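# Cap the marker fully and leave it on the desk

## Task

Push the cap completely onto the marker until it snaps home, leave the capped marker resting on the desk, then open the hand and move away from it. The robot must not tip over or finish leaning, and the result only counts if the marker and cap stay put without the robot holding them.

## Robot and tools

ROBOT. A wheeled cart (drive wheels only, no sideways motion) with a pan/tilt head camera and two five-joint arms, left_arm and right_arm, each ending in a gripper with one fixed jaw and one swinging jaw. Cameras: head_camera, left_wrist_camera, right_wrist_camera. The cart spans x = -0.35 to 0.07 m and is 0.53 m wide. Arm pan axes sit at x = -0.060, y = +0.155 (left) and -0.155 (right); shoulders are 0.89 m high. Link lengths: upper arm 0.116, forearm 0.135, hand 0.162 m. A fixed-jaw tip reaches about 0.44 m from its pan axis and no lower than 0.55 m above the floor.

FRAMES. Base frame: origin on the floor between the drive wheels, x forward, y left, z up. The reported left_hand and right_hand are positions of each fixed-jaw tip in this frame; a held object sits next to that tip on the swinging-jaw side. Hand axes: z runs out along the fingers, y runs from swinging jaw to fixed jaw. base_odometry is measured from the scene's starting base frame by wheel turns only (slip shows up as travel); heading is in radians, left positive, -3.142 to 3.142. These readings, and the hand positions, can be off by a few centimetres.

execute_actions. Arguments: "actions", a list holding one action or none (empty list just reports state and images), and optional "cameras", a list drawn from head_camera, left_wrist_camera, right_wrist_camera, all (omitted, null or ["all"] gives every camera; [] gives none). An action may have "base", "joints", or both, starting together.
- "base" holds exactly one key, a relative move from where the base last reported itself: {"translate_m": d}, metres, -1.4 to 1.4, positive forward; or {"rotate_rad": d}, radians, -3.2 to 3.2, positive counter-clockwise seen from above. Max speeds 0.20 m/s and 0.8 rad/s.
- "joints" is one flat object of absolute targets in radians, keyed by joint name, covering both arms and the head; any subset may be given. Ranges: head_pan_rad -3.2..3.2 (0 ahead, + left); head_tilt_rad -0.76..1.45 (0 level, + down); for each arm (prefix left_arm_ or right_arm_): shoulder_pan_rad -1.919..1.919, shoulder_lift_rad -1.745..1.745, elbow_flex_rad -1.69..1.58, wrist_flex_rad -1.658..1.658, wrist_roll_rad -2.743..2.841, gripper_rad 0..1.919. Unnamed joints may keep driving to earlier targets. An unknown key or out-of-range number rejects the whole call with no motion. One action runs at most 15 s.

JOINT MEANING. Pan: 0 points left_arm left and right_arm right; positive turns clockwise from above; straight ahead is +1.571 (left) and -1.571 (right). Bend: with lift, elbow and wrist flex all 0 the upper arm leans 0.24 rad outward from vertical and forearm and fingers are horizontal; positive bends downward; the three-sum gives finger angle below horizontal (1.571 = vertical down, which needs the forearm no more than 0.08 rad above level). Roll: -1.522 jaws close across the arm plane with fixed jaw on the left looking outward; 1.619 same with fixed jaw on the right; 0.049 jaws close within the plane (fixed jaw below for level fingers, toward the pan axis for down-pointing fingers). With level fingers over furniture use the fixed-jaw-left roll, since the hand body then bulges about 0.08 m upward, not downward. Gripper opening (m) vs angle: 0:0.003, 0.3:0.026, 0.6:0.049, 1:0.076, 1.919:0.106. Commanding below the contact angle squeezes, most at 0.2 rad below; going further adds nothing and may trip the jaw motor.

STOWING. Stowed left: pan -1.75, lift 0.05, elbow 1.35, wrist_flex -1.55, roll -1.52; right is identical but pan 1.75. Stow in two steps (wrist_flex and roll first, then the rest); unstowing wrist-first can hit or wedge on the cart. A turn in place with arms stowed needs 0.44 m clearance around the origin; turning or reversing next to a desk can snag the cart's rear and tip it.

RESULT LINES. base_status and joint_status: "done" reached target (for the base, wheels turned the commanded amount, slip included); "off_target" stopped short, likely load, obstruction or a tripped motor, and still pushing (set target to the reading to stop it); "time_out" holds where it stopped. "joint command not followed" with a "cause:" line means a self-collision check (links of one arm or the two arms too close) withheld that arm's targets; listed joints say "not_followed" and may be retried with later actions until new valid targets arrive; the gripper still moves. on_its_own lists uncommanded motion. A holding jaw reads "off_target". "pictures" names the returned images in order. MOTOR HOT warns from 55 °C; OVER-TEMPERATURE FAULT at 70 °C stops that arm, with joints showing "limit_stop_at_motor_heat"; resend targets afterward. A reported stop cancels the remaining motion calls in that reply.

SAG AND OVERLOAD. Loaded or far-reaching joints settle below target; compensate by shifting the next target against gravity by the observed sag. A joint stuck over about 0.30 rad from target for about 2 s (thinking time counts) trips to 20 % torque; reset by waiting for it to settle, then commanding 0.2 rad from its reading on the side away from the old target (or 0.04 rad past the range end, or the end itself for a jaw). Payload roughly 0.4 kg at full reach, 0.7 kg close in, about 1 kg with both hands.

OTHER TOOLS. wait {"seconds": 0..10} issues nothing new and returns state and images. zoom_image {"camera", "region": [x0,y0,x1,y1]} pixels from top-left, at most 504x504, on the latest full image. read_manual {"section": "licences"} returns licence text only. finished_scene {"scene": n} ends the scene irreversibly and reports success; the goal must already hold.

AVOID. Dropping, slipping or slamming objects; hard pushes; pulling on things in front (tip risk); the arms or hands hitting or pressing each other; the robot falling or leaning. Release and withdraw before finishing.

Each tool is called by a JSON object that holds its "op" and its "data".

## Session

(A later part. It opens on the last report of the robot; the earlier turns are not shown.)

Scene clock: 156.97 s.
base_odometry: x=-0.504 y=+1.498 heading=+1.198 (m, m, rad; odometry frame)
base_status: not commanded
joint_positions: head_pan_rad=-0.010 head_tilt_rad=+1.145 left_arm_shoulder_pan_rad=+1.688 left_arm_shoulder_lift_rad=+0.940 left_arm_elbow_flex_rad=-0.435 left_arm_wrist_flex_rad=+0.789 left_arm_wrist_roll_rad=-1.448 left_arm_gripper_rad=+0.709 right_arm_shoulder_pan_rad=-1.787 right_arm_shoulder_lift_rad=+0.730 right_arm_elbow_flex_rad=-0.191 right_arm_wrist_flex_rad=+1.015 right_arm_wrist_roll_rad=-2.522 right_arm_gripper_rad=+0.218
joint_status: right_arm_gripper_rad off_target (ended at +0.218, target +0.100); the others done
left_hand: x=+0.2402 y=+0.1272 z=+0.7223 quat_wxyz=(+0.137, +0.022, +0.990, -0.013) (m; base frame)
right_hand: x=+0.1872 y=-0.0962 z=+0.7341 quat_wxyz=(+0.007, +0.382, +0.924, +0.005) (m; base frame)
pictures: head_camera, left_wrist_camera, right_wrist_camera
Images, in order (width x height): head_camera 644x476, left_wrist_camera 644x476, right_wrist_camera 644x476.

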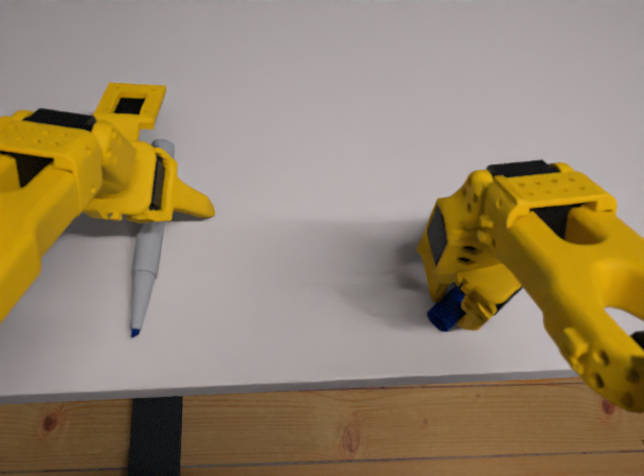

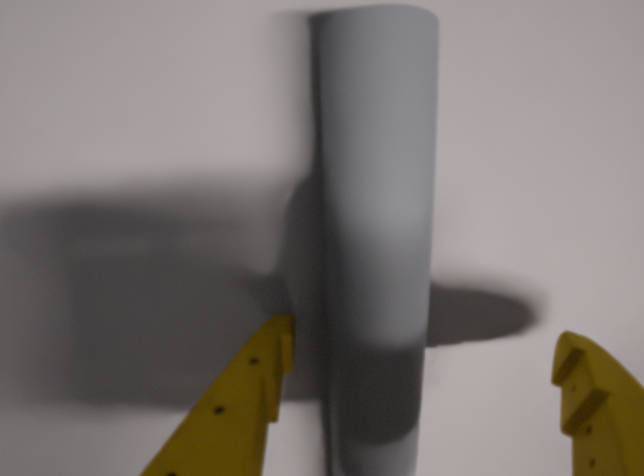

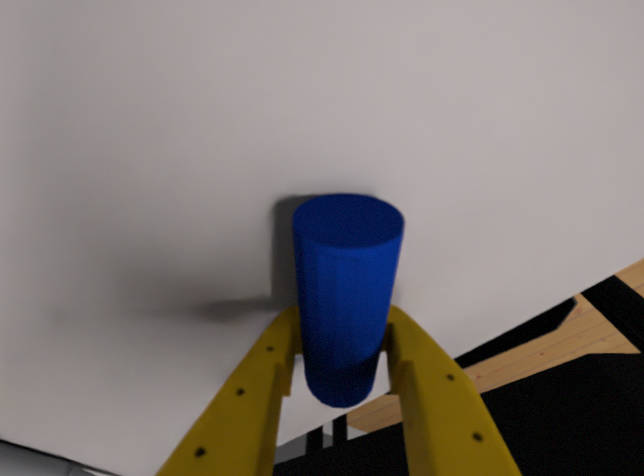

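{"op": "execute_actions", "data": {"actions": [{"joints":{"left_arm_shoulder_lift_rad":0.90,"left_arm_gripper_rad":0.1,"right_arm_shoulder_lift_rad":0.5,"right_arm_gripper_rad":0.05}}], "cameras": ["left_wrist_camera"]}}

{"op": "execute_actions", "data": {"actions": [{"joints":{"left_arm_shoulder_lift_rad":0.7,"right_arm_wrist_roll_rad":2.83}}]}}

Scene clock: 173.37 s.
base_odometry: x=-0.504 y=+1.498 heading=+1.198 (m, m, rad; odometry frame)
base_status: not commanded
joint_positions: head_pan_rad=-0.010 head_tilt_rad=+1.145 left_arm_shoulder_pan_rad=+1.690 left_arm_shoulder_lift_rad=+0.940 left_arm_elbow_flex_rad=-0.438 left_arm_wrist_flex_rad=+0.788 left_arm_wrist_roll_rad=-1.448 left_arm_gripper_rad=+0.207 right_arm_shoulder_pan_rad=-1.789 right_arm_shoulder_lift_rad=+0.558 right_arm_elbow_flex_rad=-0.191 right_arm_wrist_flex_rad=+1.015 right_arm_wrist_roll_rad=-2.522 right_arm_gripper_rad=+0.215
joint_status: left_arm_gripper_rad off_target (ended at +0.207, target +0.100); right_arm_gripper_rad off_target (ended at +0.215, target +0.050); the others done
left_hand: x=+0.2410 y=+0.1267 z=+0.7229 quat_wxyz=(+0.139, +0.022, +0.990, -0.014) (m; base frame)
right_hand: x=+0.2106 y=-0.0906 z=+0.7747 quat_wxyz=(+0.077, +0.379, +0.920, +0.054) (m; base frame)
pictures: left_wrist_camera
Images, in order (width x height): left_wrist_camera 644x476.

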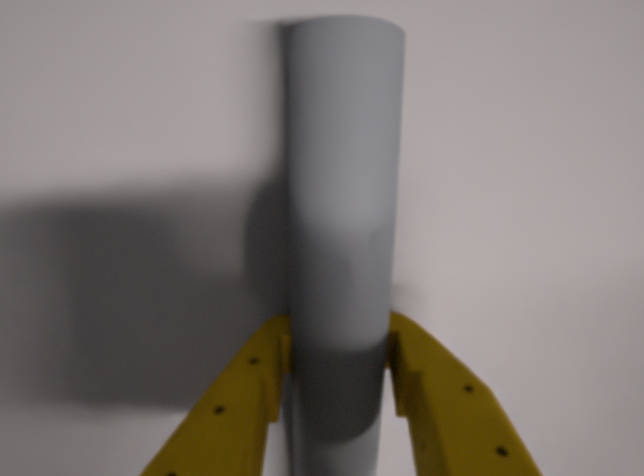

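Scene clock: 178.23 s.
base_odometry: x=-0.504 y=+1.498 heading=+1.198 (m, m, rad; odometry frame)
base_status: not commanded
joint_positions: head_pan_rad=-0.010 head_tilt_rad=+1.145 left_arm_shoulder_pan_rad=+1.690 left_arm_shoulder_lift_rad=+0.759 left_arm_elbow_flex_rad=-0.438 left_arm_wrist_flex_rad=+0.788 left_arm_wrist_roll_rad=-1.448 left_arm_gripper_rad=+0.207 right_arm_shoulder_pan_rad=-1.789 right_arm_shoulder_lift_rad=+0.558 right_arm_elbow_flex_rad=-0.191 right_arm_wrist_flex_rad=+1.015 right_arm_wrist_roll_rad=+2.809 right_arm_gripper_rad=+0.215
joint_status: right_arm_wrist_roll_rad off_target (ended at +2.808, target +2.830); the others done
joint sent to its limit — the command would take right_arm_wrist_roll_rad past its upper limit, so that joint was sent only as far as its limit.
left_hand: x=+0.2672 y=+0.1235 z=+0.7746 quat_wxyz=(+0.228, +0.022, +0.973, -0.022) (m; base frame)
right_hand: x=+0.2130 y=-0.0975 z=+0.7749 quat_wxyz=(-0.044, -0.759, -0.644, -0.083) (m; base frame)
pictures: head_camera, left_wrist_camera, right_wrist_camera
Images, in order (width x height): head_camera 644x476, left_wrist_camera 644x476, right_wrist_camera 644x476.

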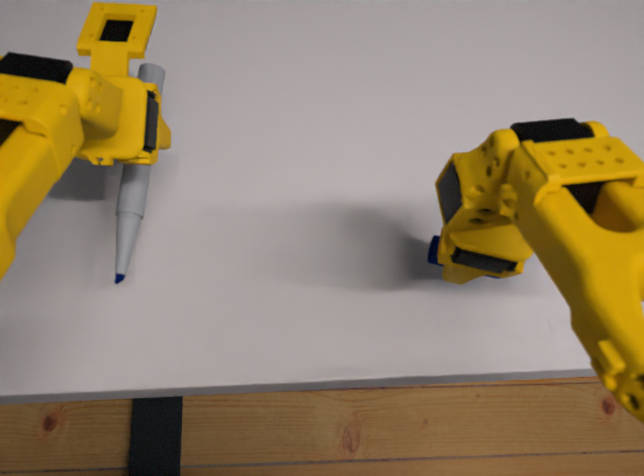

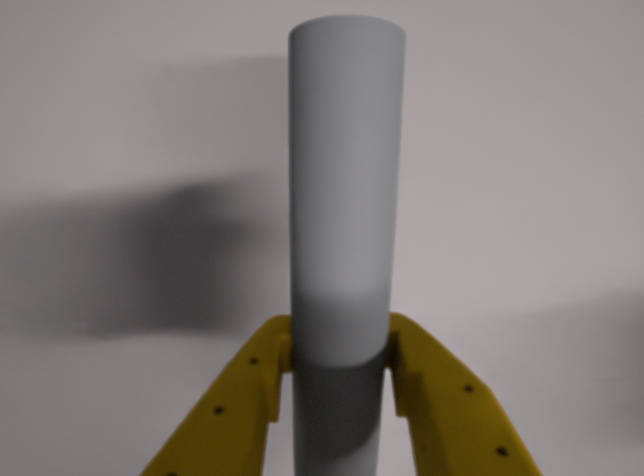

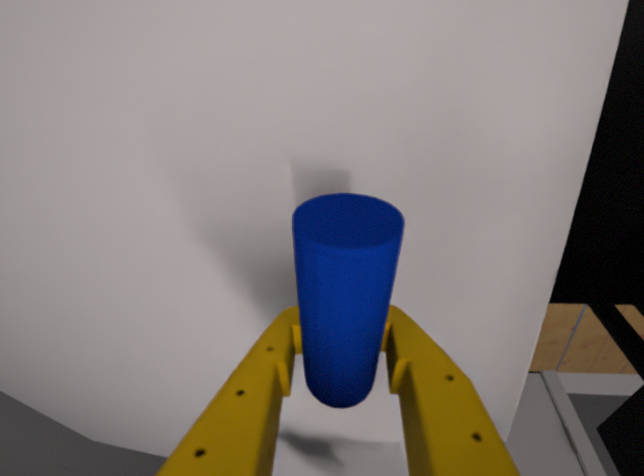

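{"op": "execute_actions", "data": {"actions": [{"joints":{"left_arm_shoulder_lift_rad":0.58,"left_arm_elbow_flex_rad":-0.16,"left_arm_wrist_flex_rad":0.80,"left_arm_wrist_roll_rad":0.14,"right_arm_shoulder_pan_rad":-1.90,"right_arm_shoulder_lift_rad":0.71,"right_arm_elbow_flex_rad":-0.32,"right_arm_wrist_flex_rad":0.87,"right_arm_wrist_roll_rad":2.81}}]}}

Scene clock: 188.23 s.
base_odometry: x=-0.504 y=+1.498 heading=+1.198 (m, m, rad; odometry frame)
base_status: not commanded
joint_positions: head_pan_rad=-0.010 head_tilt_rad=+1.145 left_arm_shoulder_pan_rad=+1.690 left_arm_shoulder_lift_rad=+0.637 left_arm_elbow_flex_rad=-0.156 left_arm_wrist_flex_rad=+0.792 left_arm_wrist_roll_rad=+0.132 left_arm_gripper_rad=+0.207 right_arm_shoulder_pan_rad=-1.889 right_arm_shoulder_lift_rad=+0.730 right_arm_elbow_flex_rad=-0.286 right_arm_wrist_flex_rad=+0.879 right_arm_wrist_roll_rad=+2.809 right_arm_gripper_rad=+0.215
joint_status: all done
left_hand: x=+0.2193 y=+0.1205 z=+0.7543 quat_wxyz=(+0.094, -0.687, +0.712, -0.115) (m; base frame)
right_hand: x=+0.2231 y=-0.0649 z=+0.7523 quat_wxyz=(-0.052, -0.724, -0.679, -0.112) (m; base frame)
pictures: head_camera, left_wrist_camera, right_wrist_camera
Images, in order (width x height): head_camera 644x476, left_wrist_camera 644x476, right_wrist_camera 644x476.

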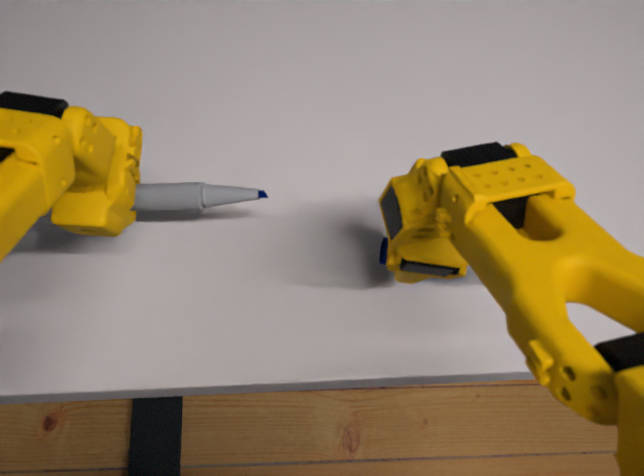

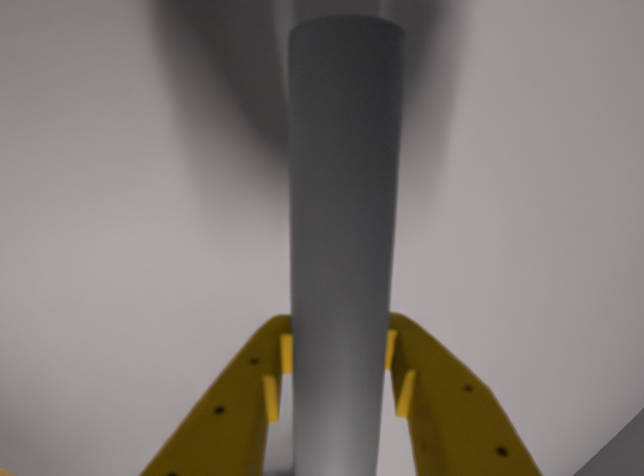

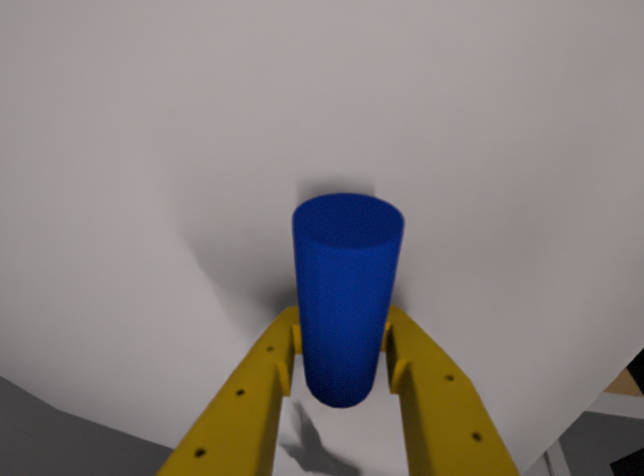

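{"op": "execute_actions", "data": {"actions": [{"joints":{"left_arm_shoulder_pan_rad":1.84,"left_arm_shoulder_lift_rad":0.74,"left_arm_elbow_flex_rad":-0.32,"left_arm_wrist_flex_rad":0.72,"left_arm_wrist_roll_rad":0.28,"right_arm_shoulder_lift_rad":0.84,"right_arm_elbow_flex_rad":-0.465,"right_arm_wrist_flex_rad":0.60}}]}}

Scene clock: 203.37 s.
base_odometry: x=-0.504 y=+1.498 heading=+1.198 (m, m, rad; odometry frame)
base_status: not commanded
joint_positions: head_pan_rad=-0.010 head_tilt_rad=+1.145 left_arm_shoulder_pan_rad=+1.830 left_arm_shoulder_lift_rad=+0.756 left_arm_elbow_flex_rad=-0.280 left_arm_wrist_flex_rad=+0.736 left_arm_wrist_roll_rad=+0.272 left_arm_gripper_rad=+0.207 right_arm_shoulder_pan_rad=-1.889 right_arm_shoulder_lift_rad=+0.863 right_arm_elbow_flex_rad=-0.429 right_arm_wrist_flex_rad=+0.612 right_arm_wrist_roll_rad=+2.809 right_arm_gripper_rad=+0.215
joint_status: all done
left_hand: x=+0.2290 y=+0.0763 z=+0.7465 quat_wxyz=(+0.092, -0.683, +0.708, -0.153) (m; base frame)
right_hand: x=+0.2692 y=-0.0498 z=+0.7586 quat_wxyz=(-0.109, -0.704, -0.661, -0.235) (m; base frame)
pictures: head_camera, left_wrist_camera, right_wrist_camera
Images, in order (width x height): head_camera 644x476, left_wrist_camera 644x476, right_wrist_camera 644x476.

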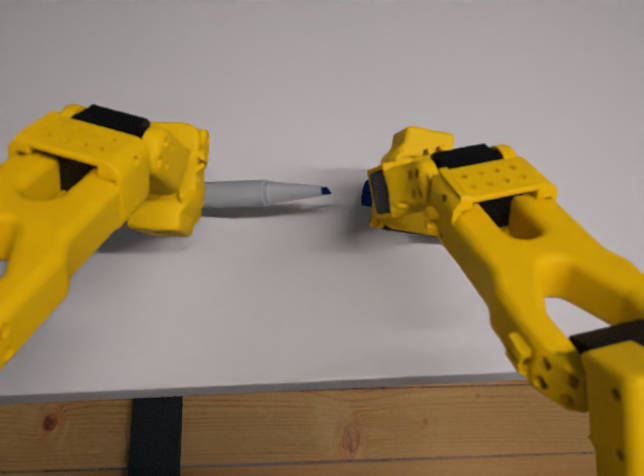

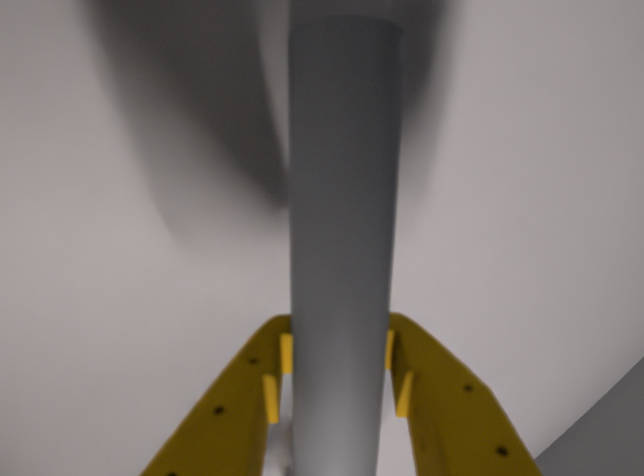

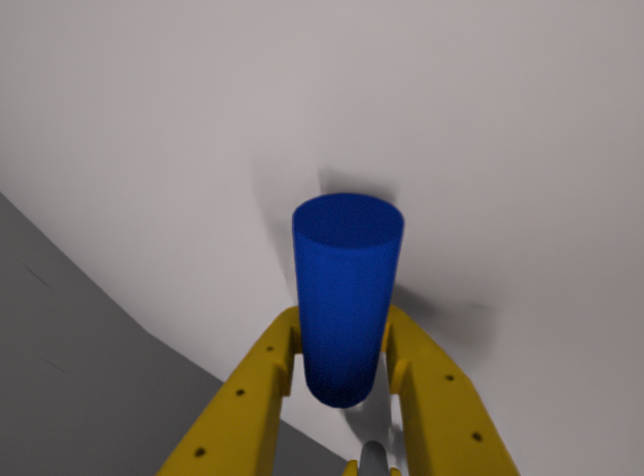

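{"op": "execute_actions", "data": {"actions": [{"joints":{"left_arm_shoulder_lift_rad":0.84,"left_arm_wrist_flex_rad":0.62,"left_arm_gripper_rad":0.16,"right_arm_shoulder_lift_rad":0.92,"right_arm_wrist_flex_rad":0.52,"right_arm_gripper_rad":0.16}}]}}

Scene clock: 208.17 s.
base_odometry: x=-0.504 y=+1.498 heading=+1.198 (m, m, rad; odometry frame)
base_status: not commanded
joint_positions: head_pan_rad=-0.010 head_tilt_rad=+1.145 left_arm_shoulder_pan_rad=+1.830 left_arm_shoulder_lift_rad=+0.859 left_arm_elbow_flex_rad=-0.283 left_arm_wrist_flex_rad=+0.636 left_arm_wrist_roll_rad=+0.272 left_arm_gripper_rad=+0.210 right_arm_shoulder_pan_rad=-1.889 right_arm_shoulder_lift_rad=+0.931 right_arm_elbow_flex_rad=-0.438 right_arm_wrist_flex_rad=+0.531 right_arm_wrist_roll_rad=+2.809 right_arm_gripper_rad=+0.220
joint_status: left_arm_gripper_rad off_target (ended at +0.210, target +0.160); right_arm_gripper_rad off_target (ended at +0.220, target +0.160); the others done
left_hand: x=+0.2286 y=+0.0764 z=+0.7242 quat_wxyz=(+0.092, -0.683, +0.708, -0.153) (m; base frame)
right_hand: x=+0.2721 y=-0.0488 z=+0.7464 quat_wxyz=(-0.114, -0.702, -0.659, -0.245) (m; base frame)
pictures: head_camera, left_wrist_camera, right_wrist_camera
Images, in order (width x height): head_camera 644x476, left_wrist_camera 644x476, right_wrist_camera 644x476.

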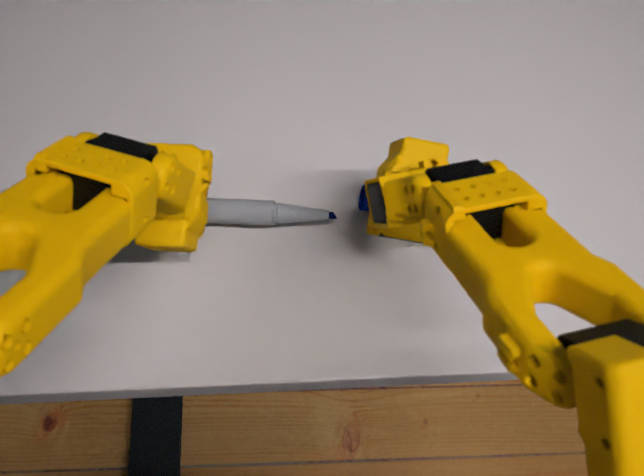

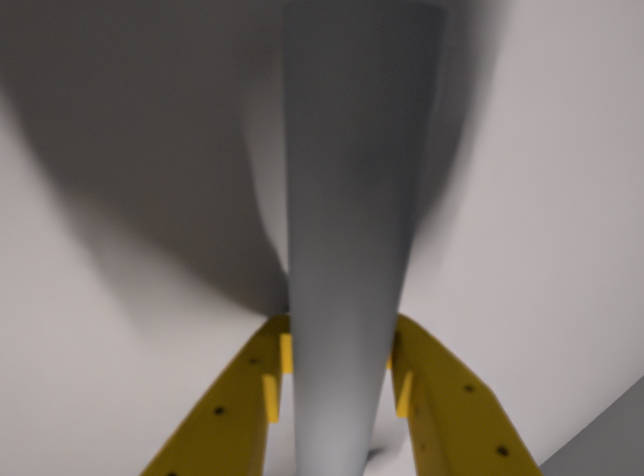

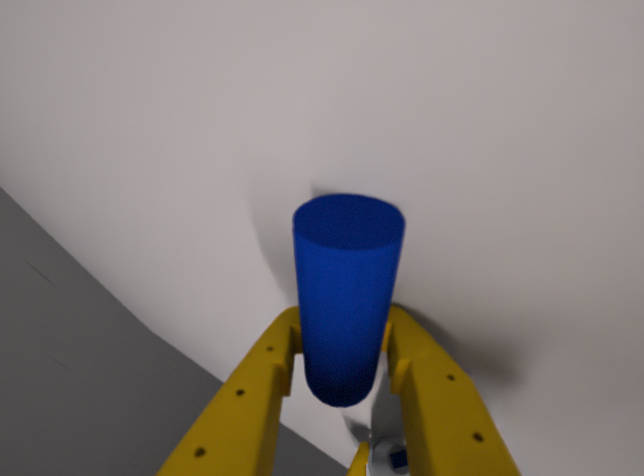

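{"op": "execute_actions", "data": {"actions": [{"joints":{"left_arm_gripper_rad":0.4,"right_arm_gripper_rad":0.32,"right_arm_shoulder_lift_rad":0.88}}]}}

Scene clock: 215.73 s.
base_odometry: x=-0.504 y=+1.498 heading=+1.198 (m, m, rad; odometry frame)
base_status: not commanded
joint_positions: head_pan_rad=-0.010 head_tilt_rad=+1.145 left_arm_shoulder_pan_rad=+1.830 left_arm_shoulder_lift_rad=+0.859 left_arm_elbow_flex_rad=-0.284 left_arm_wrist_flex_rad=+0.634 left_arm_wrist_roll_rad=+0.272 left_arm_gripper_rad=+0.390 right_arm_shoulder_pan_rad=-1.889 right_arm_shoulder_lift_rad=+0.925 right_arm_elbow_flex_rad=-0.444 right_arm_wrist_flex_rad=+0.527 right_arm_wrist_roll_rad=+2.809 right_arm_gripper_rad=+0.309
joint_status: all done
left_hand: x=+0.2291 y=+0.0762 z=+0.7245 quat_wxyz=(+0.093, -0.683, +0.708, -0.154) (m; base frame)
right_hand: x=+0.2745 y=-0.0480 z=+0.7499 quat_wxyz=(-0.117, -0.701, -0.657, -0.252) (m; base frame)
pictures: head_camera, left_wrist_camera, right_wrist_camera
Images, in order (width x height): head_camera 644x476, left_wrist_camera 644x476, right_wrist_camera 644x476.

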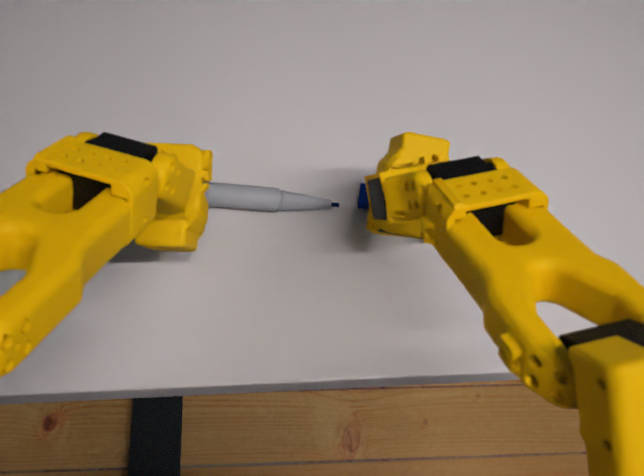

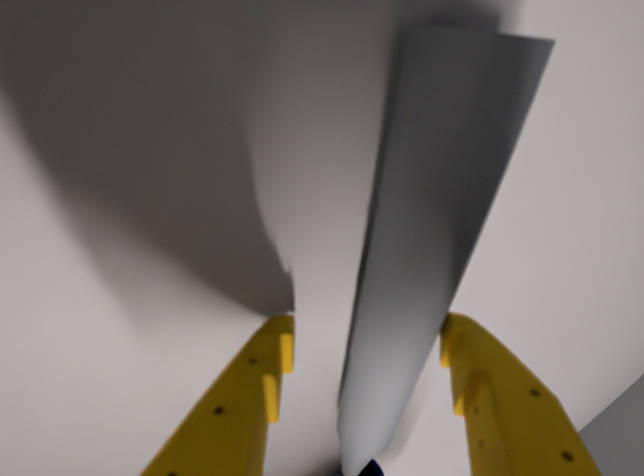

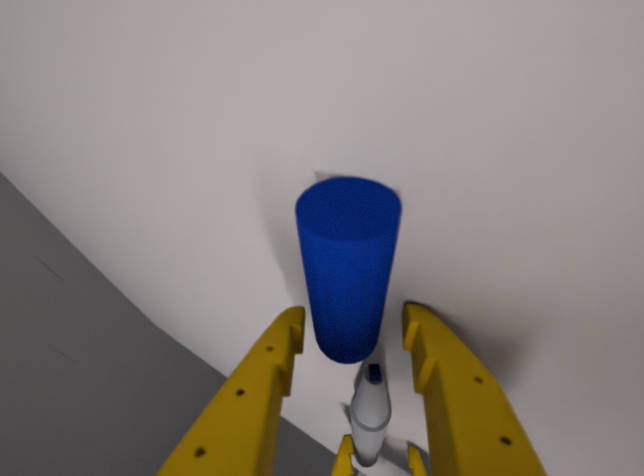

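{"op": "execute_actions", "data": {"actions": [{"joints":{"left_arm_gripper_rad":0.5,"left_arm_shoulder_lift_rad":0.80,"left_arm_shoulder_pan_rad":1.67,"left_arm_wrist_roll_rad":0.11,"right_arm_gripper_rad":0.1,"right_arm_shoulder_lift_rad":0.93}}]}}

Scene clock: 223.13 s.
base_odometry: x=-0.504 y=+1.498 heading=+1.198 (m, m, rad; odometry frame)
base_status: not commanded
joint_positions: head_pan_rad=-0.010 head_tilt_rad=+1.145 left_arm_shoulder_pan_rad=+1.681 left_arm_shoulder_lift_rad=+0.854 left_arm_elbow_flex_rad=-0.284 left_arm_wrist_flex_rad=+0.634 left_arm_wrist_roll_rad=+0.118 left_arm_gripper_rad=+0.490 right_arm_shoulder_pan_rad=-1.890 right_arm_shoulder_lift_rad=+0.937 right_arm_elbow_flex_rad=-0.444 right_arm_wrist_flex_rad=+0.527 right_arm_wrist_roll_rad=+2.809 right_arm_gripper_rad=+0.215
joint_status: right_arm_gripper_rad off_target (ended at +0.215, target +0.100); the others done
left_hand: x=+0.2383 y=+0.1211 z=+0.7257 quat_wxyz=(+0.117, -0.681, +0.709, -0.140) (m; base frame)
right_hand: x=+0.2726 y=-0.0481 z=+0.7460 quat_wxyz=(-0.115, -0.701, -0.659, -0.247) (m; base frame)
pictures: head_camera, left_wrist_camera, right_wrist_camera
Images, in order (width x height): head_camera 644x476, left_wrist_camera 644x476, right_wrist_camera 644x476.

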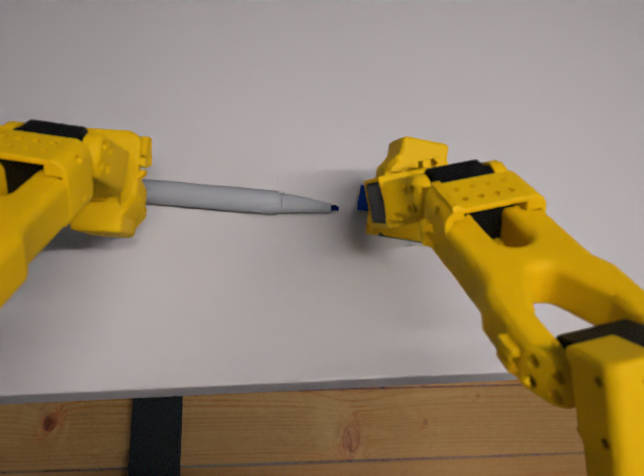

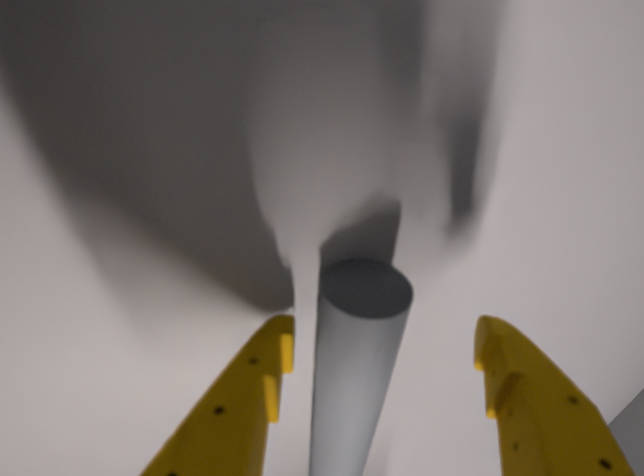

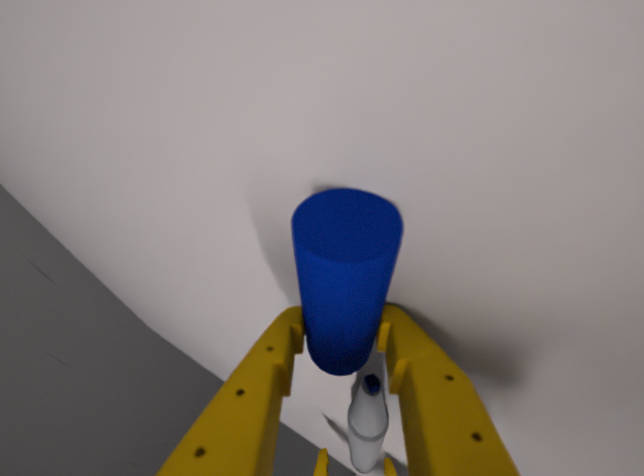

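{"op": "execute_actions", "data": {"actions": [{"joints":{"left_arm_shoulder_pan_rad":1.725,"left_arm_wrist_roll_rad":0.17,"left_arm_wrist_flex_rad":0.60,"left_arm_shoulder_lift_rad":0.85}}], "cameras": []}}

{"op": "execute_actions", "data": {"actions": [{"joints":{"left_arm_gripper_rad":0.05}}]}}

Scene clock: 228.37 s.
base_odometry: x=-0.504 y=+1.498 heading=+1.198 (m, m, rad; odometry frame)
base_status: not commanded
joint_positions: head_pan_rad=-0.010 head_tilt_rad=+1.145 left_arm_shoulder_pan_rad=+1.713 left_arm_shoulder_lift_rad=+0.867 left_arm_elbow_flex_rad=-0.284 left_arm_wrist_flex_rad=+0.616 left_arm_wrist_roll_rad=+0.163 left_arm_gripper_rad=+0.490 right_arm_shoulder_pan_rad=-1.890 right_arm_shoulder_lift_rad=+0.937 right_arm_elbow_flex_rad=-0.444 right_arm_wrist_flex_rad=+0.527 right_arm_wrist_roll_rad=+2.809 right_arm_gripper_rad=+0.215
joint_status: all done
left_hand: x=+0.2378 y=+0.1110 z=+0.7233 quat_wxyz=(+0.113, -0.685, +0.705, -0.147) (m; base frame)
right_hand: x=+0.2726 y=-0.0481 z=+0.7460 quat_wxyz=(-0.115, -0.701, -0.659, -0.247) (m; base frame)
pictures: none
No camera images: the call's "cameras" was empty. Leave "cameras" out to get every camera's image.

Scene clock: 229.13 s.
base_odometry: x=-0.504 y=+1.498 heading=+1.198 (m, m, rad; odometry frame)
base_status: not commanded
joint_positions: head_pan_rad=-0.010 head_tilt_rad=+1.145 left_arm_shoulder_pan_rad=+1.713 left_arm_shoulder_lift_rad=+0.867 left_arm_elbow_flex_rad=-0.286 left_arm_wrist_flex_rad=+0.614 left_arm_wrist_roll_rad=+0.163 left_arm_gripper_rad=+0.205 right_arm_shoulder_pan_rad=-1.890 right_arm_shoulder_lift_rad=+0.937 right_arm_elbow_flex_rad=-0.444 right_arm_wrist_flex_rad=+0.527 right_arm_wrist_roll_rad=+2.809 right_arm_gripper_rad=+0.215
joint_status: left_arm_gripper_rad off_target (ended at +0.205, target +0.050)
left_hand: x=+0.2384 y=+0.1110 z=+0.7237 quat_wxyz=(+0.114, -0.685, +0.704, -0.148) (m; base frame)
right_hand: x=+0.2726 y=-0.0481 z=+0.7460 quat_wxyz=(-0.115, -0.701, -0.659, -0.247) (m; base frame)
pictures: head_camera, left_wrist_camera, right_wrist_camera
Images, in order (width x height): head_camera 644x476, left_wrist_camera 644x476, right_wrist_camera 644x476.

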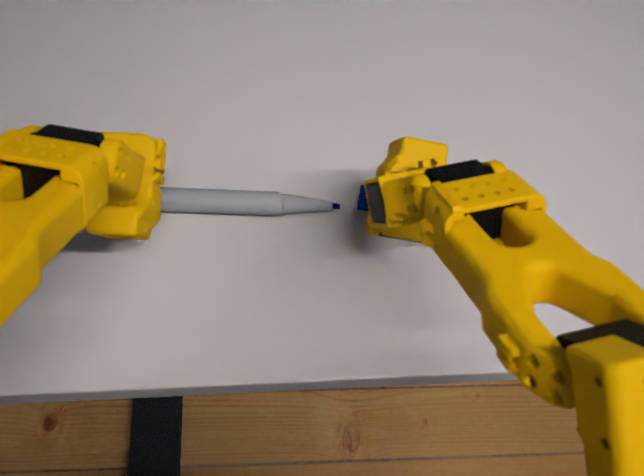

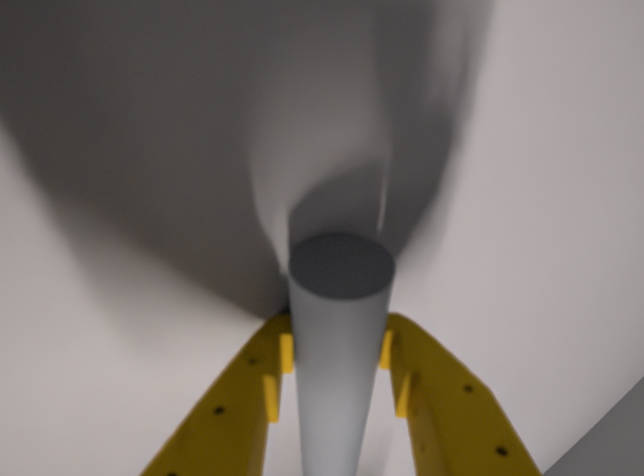

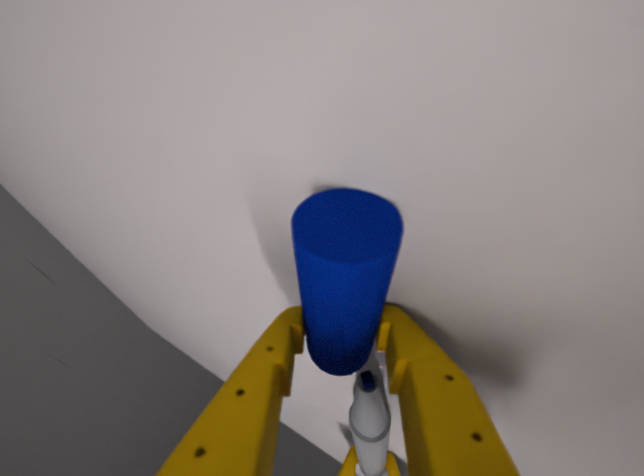

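{"op": "zoom_image", "data": {"camera": "head_camera", "region": [140, 130, 440, 270]}}

Region (140, 130, 440, 270) of head_camera's 644x476 image, scaled by 1.680; it fills the top 235 rows of this view, and the rest is white.

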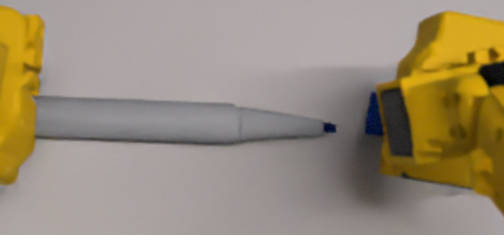

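{"op": "execute_actions", "data": {"actions": [{"joints":{"left_arm_shoulder_pan_rad":1.76,"left_arm_wrist_flex_rad":0.52,"left_arm_shoulder_lift_rad":0.865,"right_arm_wrist_flex_rad":0.60,"right_arm_shoulder_lift_rad":0.87}}]}}

{"op": "zoom_image", "data": {"camera": "head_camera", "region": [140, 130, 440, 270]}}

Scene clock: 243.80 s.
base_odometry: x=-0.504 y=+1.498 heading=+1.198 (m, m, rad; odometry frame)
base_status: not commanded
joint_positions: head_pan_rad=-0.010 head_tilt_rad=+1.145 left_arm_shoulder_pan_rad=+1.750 left_arm_shoulder_lift_rad=+0.884 left_arm_elbow_flex_rad=-0.288 left_arm_wrist_flex_rad=+0.538 left_arm_wrist_roll_rad=+0.163 left_arm_gripper_rad=+0.205 right_arm_shoulder_pan_rad=-1.890 right_arm_shoulder_lift_rad=+0.920 right_arm_elbow_flex_rad=-0.446 right_arm_wrist_flex_rad=+0.590 right_arm_wrist_roll_rad=+2.809 right_arm_gripper_rad=+0.215
joint_status: all done
left_hand: x=+0.2454 y=+0.0984 z=+0.7236 quat_wxyz=(+0.129, -0.667, +0.712, -0.174) (m; base frame)
right_hand: x=+0.2672 y=-0.0499 z=+0.7462 quat_wxyz=(-0.106, -0.706, -0.663, -0.227) (m; base frame)
pictures: head_camera, left_wrist_camera, right_wrist_camera
Images, in order (width x height): head_camera 644x476, left_wrist_camera 644x476, right_wrist_camera 644x476.

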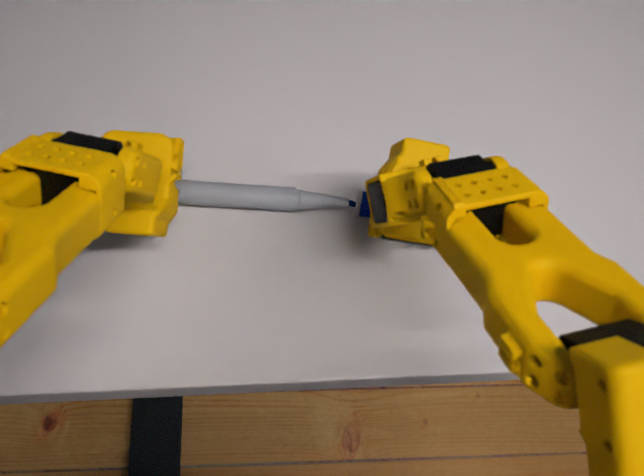

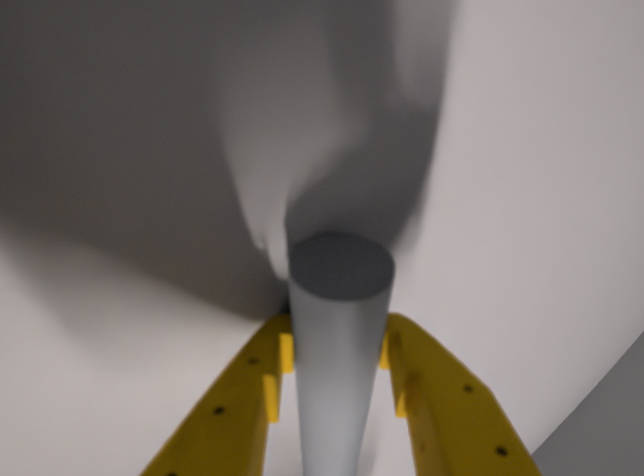

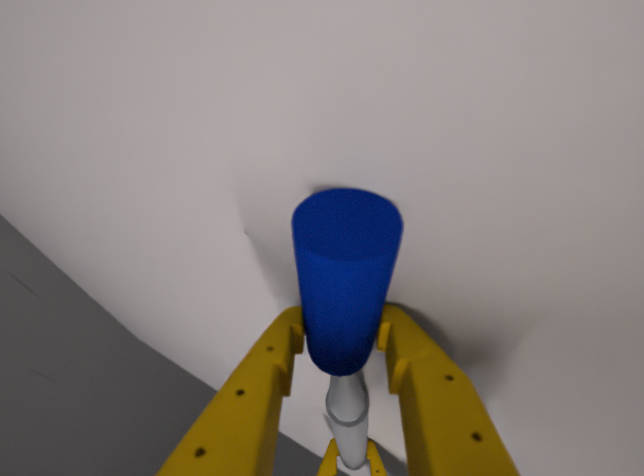

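Region (140, 130, 440, 270) of head_camera's 644x476 image, scaled by 1.680; it fills the top 235 rows of this view, and the rest is white.

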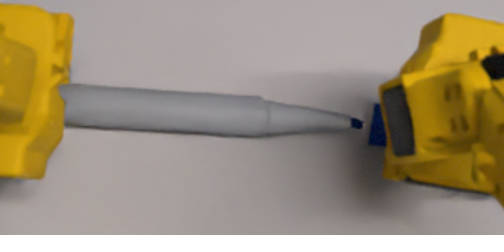

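{"op": "execute_actions", "data": {"actions": [{"joints":{"left_arm_shoulder_pan_rad":1.82,"left_arm_wrist_roll_rad":0.23,"left_arm_wrist_flex_rad":0.495,"left_arm_shoulder_lift_rad":0.87,"right_arm_gripper_rad":0.04}}], "cameras": ["head_camera","right_wrist_camera"]}}

{"op": "zoom_image", "data": {"camera": "head_camera", "region": [140, 130, 440, 270]}}

Scene clock: 248.97 s.
base_odometry: x=-0.504 y=+1.498 heading=+1.198 (m, m, rad; odometry frame)
base_status: not commanded
joint_positions: head_pan_rad=-0.010 head_tilt_rad=+1.145 left_arm_shoulder_pan_rad=+1.807 left_arm_shoulder_lift_rad=+0.890 left_arm_elbow_flex_rad=-0.288 left_arm_wrist_flex_rad=+0.512 left_arm_wrist_roll_rad=+0.223 left_arm_gripper_rad=+0.205 right_arm_shoulder_pan_rad=-1.890 right_arm_shoulder_lift_rad=+0.920 right_arm_elbow_flex_rad=-0.446 right_arm_wrist_flex_rad=+0.592 right_arm_wrist_roll_rad=+2.809 right_arm_gripper_rad=+0.212
joint_status: right_arm_gripper_rad off_target (ended at +0.212, target +0.040); the others done
left_hand: x=+0.2444 y=+0.0800 z=+0.7235 quat_wxyz=(+0.124, -0.667, +0.710, -0.189) (m; base frame)
right_hand: x=+0.2670 y=-0.0499 z=+0.7460 quat_wxyz=(-0.105, -0.706, -0.663, -0.226) (m; base frame)
pictures: head_camera, right_wrist_camera
Images, in order (width x height): head_camera 644x476, right_wrist_camera 644x476.

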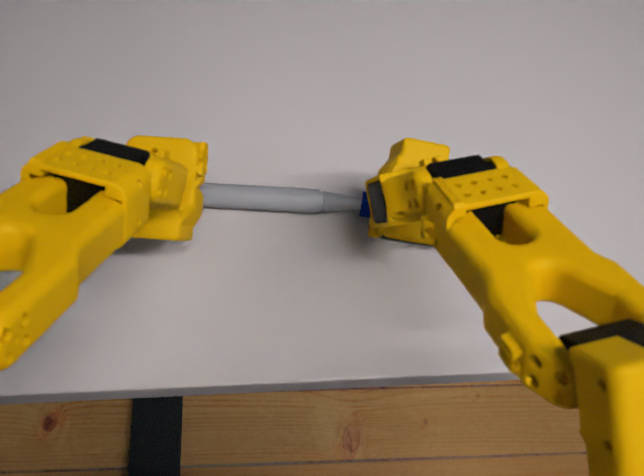

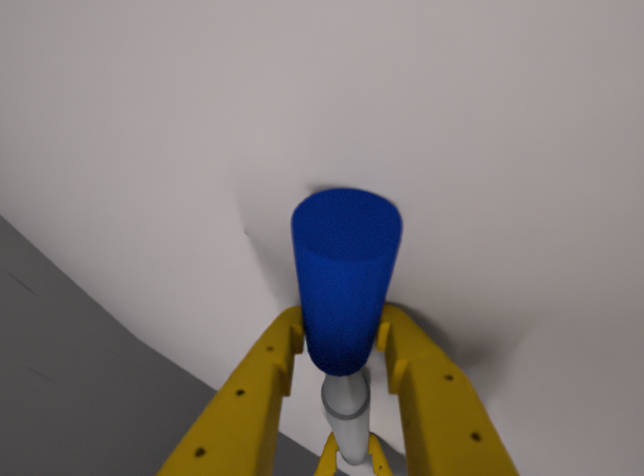

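Region (140, 130, 440, 270) of head_camera's 644x476 image, scaled by 1.680; it fills the top 235 rows of this view, and the rest is white.

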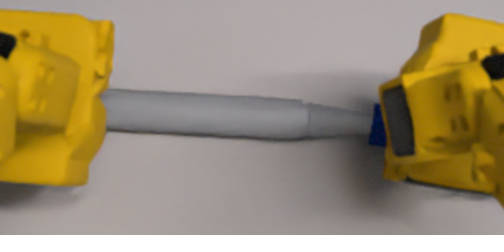

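{"op": "execute_actions", "data": {"actions": [{"joints":{"left_arm_shoulder_pan_rad":1.875,"left_arm_wrist_roll_rad":0.28,"left_arm_wrist_flex_rad":0.465,"left_arm_shoulder_lift_rad":0.877,"right_arm_shoulder_pan_rad":-1.919}}], "cameras": ["head_camera","right_wrist_camera"]}}

{"op": "zoom_image", "data": {"camera": "head_camera", "region": [140, 130, 440, 270]}}

Scene clock: 253.33 s.
base_odometry: x=-0.504 y=+1.498 heading=+1.198 (m, m, rad; odometry frame)
base_status: not commanded
joint_positions: head_pan_rad=-0.010 head_tilt_rad=+1.145 left_arm_shoulder_pan_rad=+1.862 left_arm_shoulder_lift_rad=+0.896 left_arm_elbow_flex_rad=-0.288 left_arm_wrist_flex_rad=+0.482 left_arm_wrist_roll_rad=+0.272 left_arm_gripper_rad=+0.205 right_arm_shoulder_pan_rad=-1.904 right_arm_shoulder_lift_rad=+0.920 right_arm_elbow_flex_rad=-0.446 right_arm_wrist_flex_rad=+0.592 right_arm_wrist_roll_rad=+2.809 right_arm_gripper_rad=+0.212
joint_status: all done
left_hand: x=+0.2429 y=+0.0620 z=+0.7237 quat_wxyz=(+0.120, -0.663, +0.710, -0.205) (m; base frame)
right_hand: x=+0.2655 y=-0.0454 z=+0.7460 quat_wxyz=(-0.104, -0.701, -0.668, -0.227) (m; base frame)
pictures: head_camera, right_wrist_camera
Images, in order (width x height): head_camera 644x476, right_wrist_camera 644x476.

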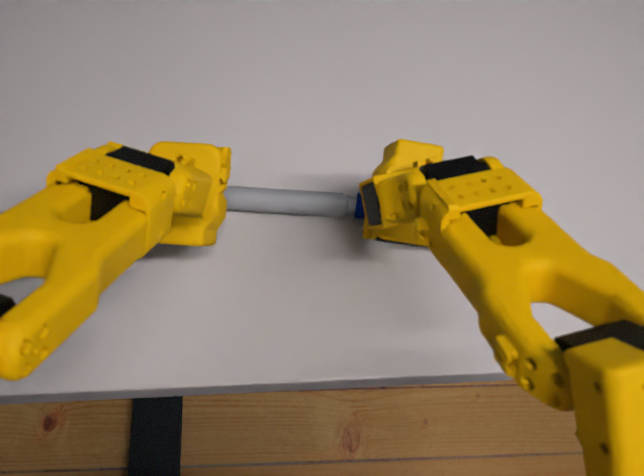

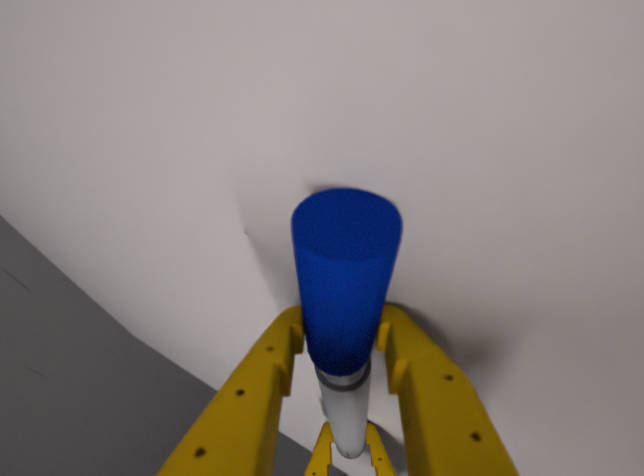

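Region (140, 130, 440, 270) of head_camera's 644x476 image, scaled by 1.680; it fills the top 235 rows of this view, and the rest is white.

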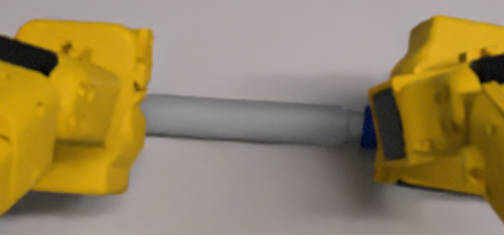

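{"op": "execute_actions", "data": {"actions": [{"joints":{"left_arm_shoulder_pan_rad":1.919,"left_arm_wrist_roll_rad":0.30}}], "cameras": ["head_camera","right_wrist_camera"]}}

{"op": "zoom_image", "data": {"camera": "head_camera", "region": [280, 160, 420, 250]}}

Scene clock: 256.73 s.
base_odometry: x=-0.504 y=+1.498 heading=+1.198 (m, m, rad; odometry frame)
base_status: not commanded
joint_positions: head_pan_rad=-0.010 head_tilt_rad=+1.145 left_arm_shoulder_pan_rad=+1.885 left_arm_shoulder_lift_rad=+0.896 left_arm_elbow_flex_rad=-0.288 left_arm_wrist_flex_rad=+0.479 left_arm_wrist_roll_rad=+0.293 left_arm_gripper_rad=+0.205 right_arm_shoulder_pan_rad=-1.904 right_arm_shoulder_lift_rad=+0.920 right_arm_elbow_flex_rad=-0.446 right_arm_wrist_flex_rad=+0.595 right_arm_wrist_roll_rad=+2.809 right_arm_gripper_rad=+0.212
joint_status: left_arm_shoulder_pan_rad off_target (ended at +1.885, target +1.919); the others done
left_hand: x=+0.2411 y=+0.0548 z=+0.7240 quat_wxyz=(+0.116, -0.662, +0.710, -0.209) (m; base frame)
right_hand: x=+0.2651 y=-0.0456 z=+0.7458 quat_wxyz=(-0.103, -0.701, -0.668, -0.226) (m; base frame)
pictures: head_camera, right_wrist_camera
Images, in order (width x height): head_camera 644x476, right_wrist_camera 644x476.

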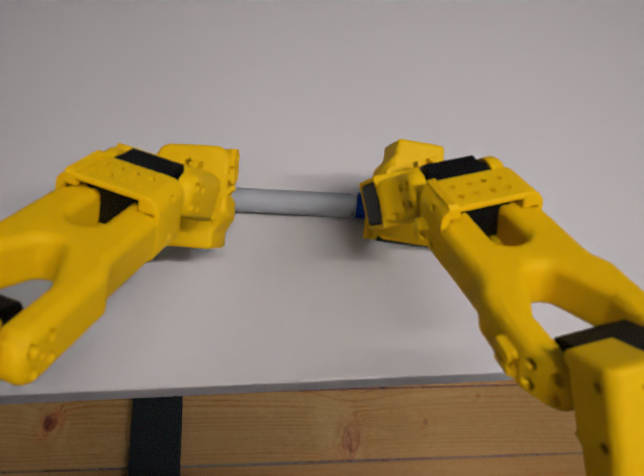

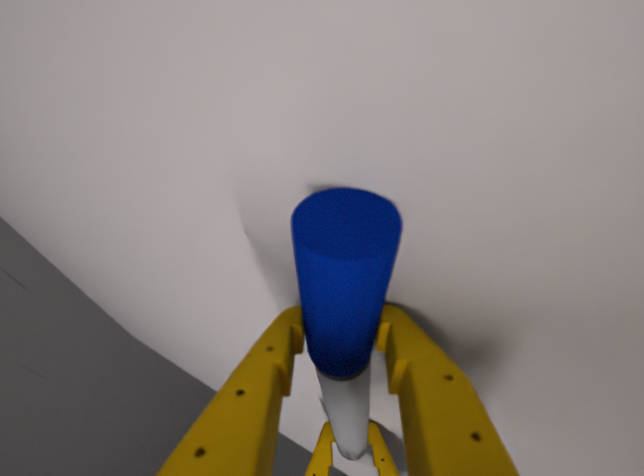

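Region (280, 160, 420, 250) of head_camera's 644x476 image, scaled by 3.600; it fills the top 324 rows of this view, and the rest is white.

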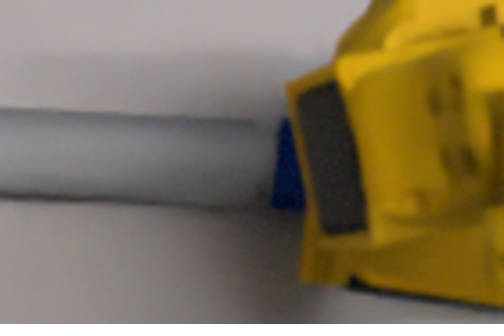

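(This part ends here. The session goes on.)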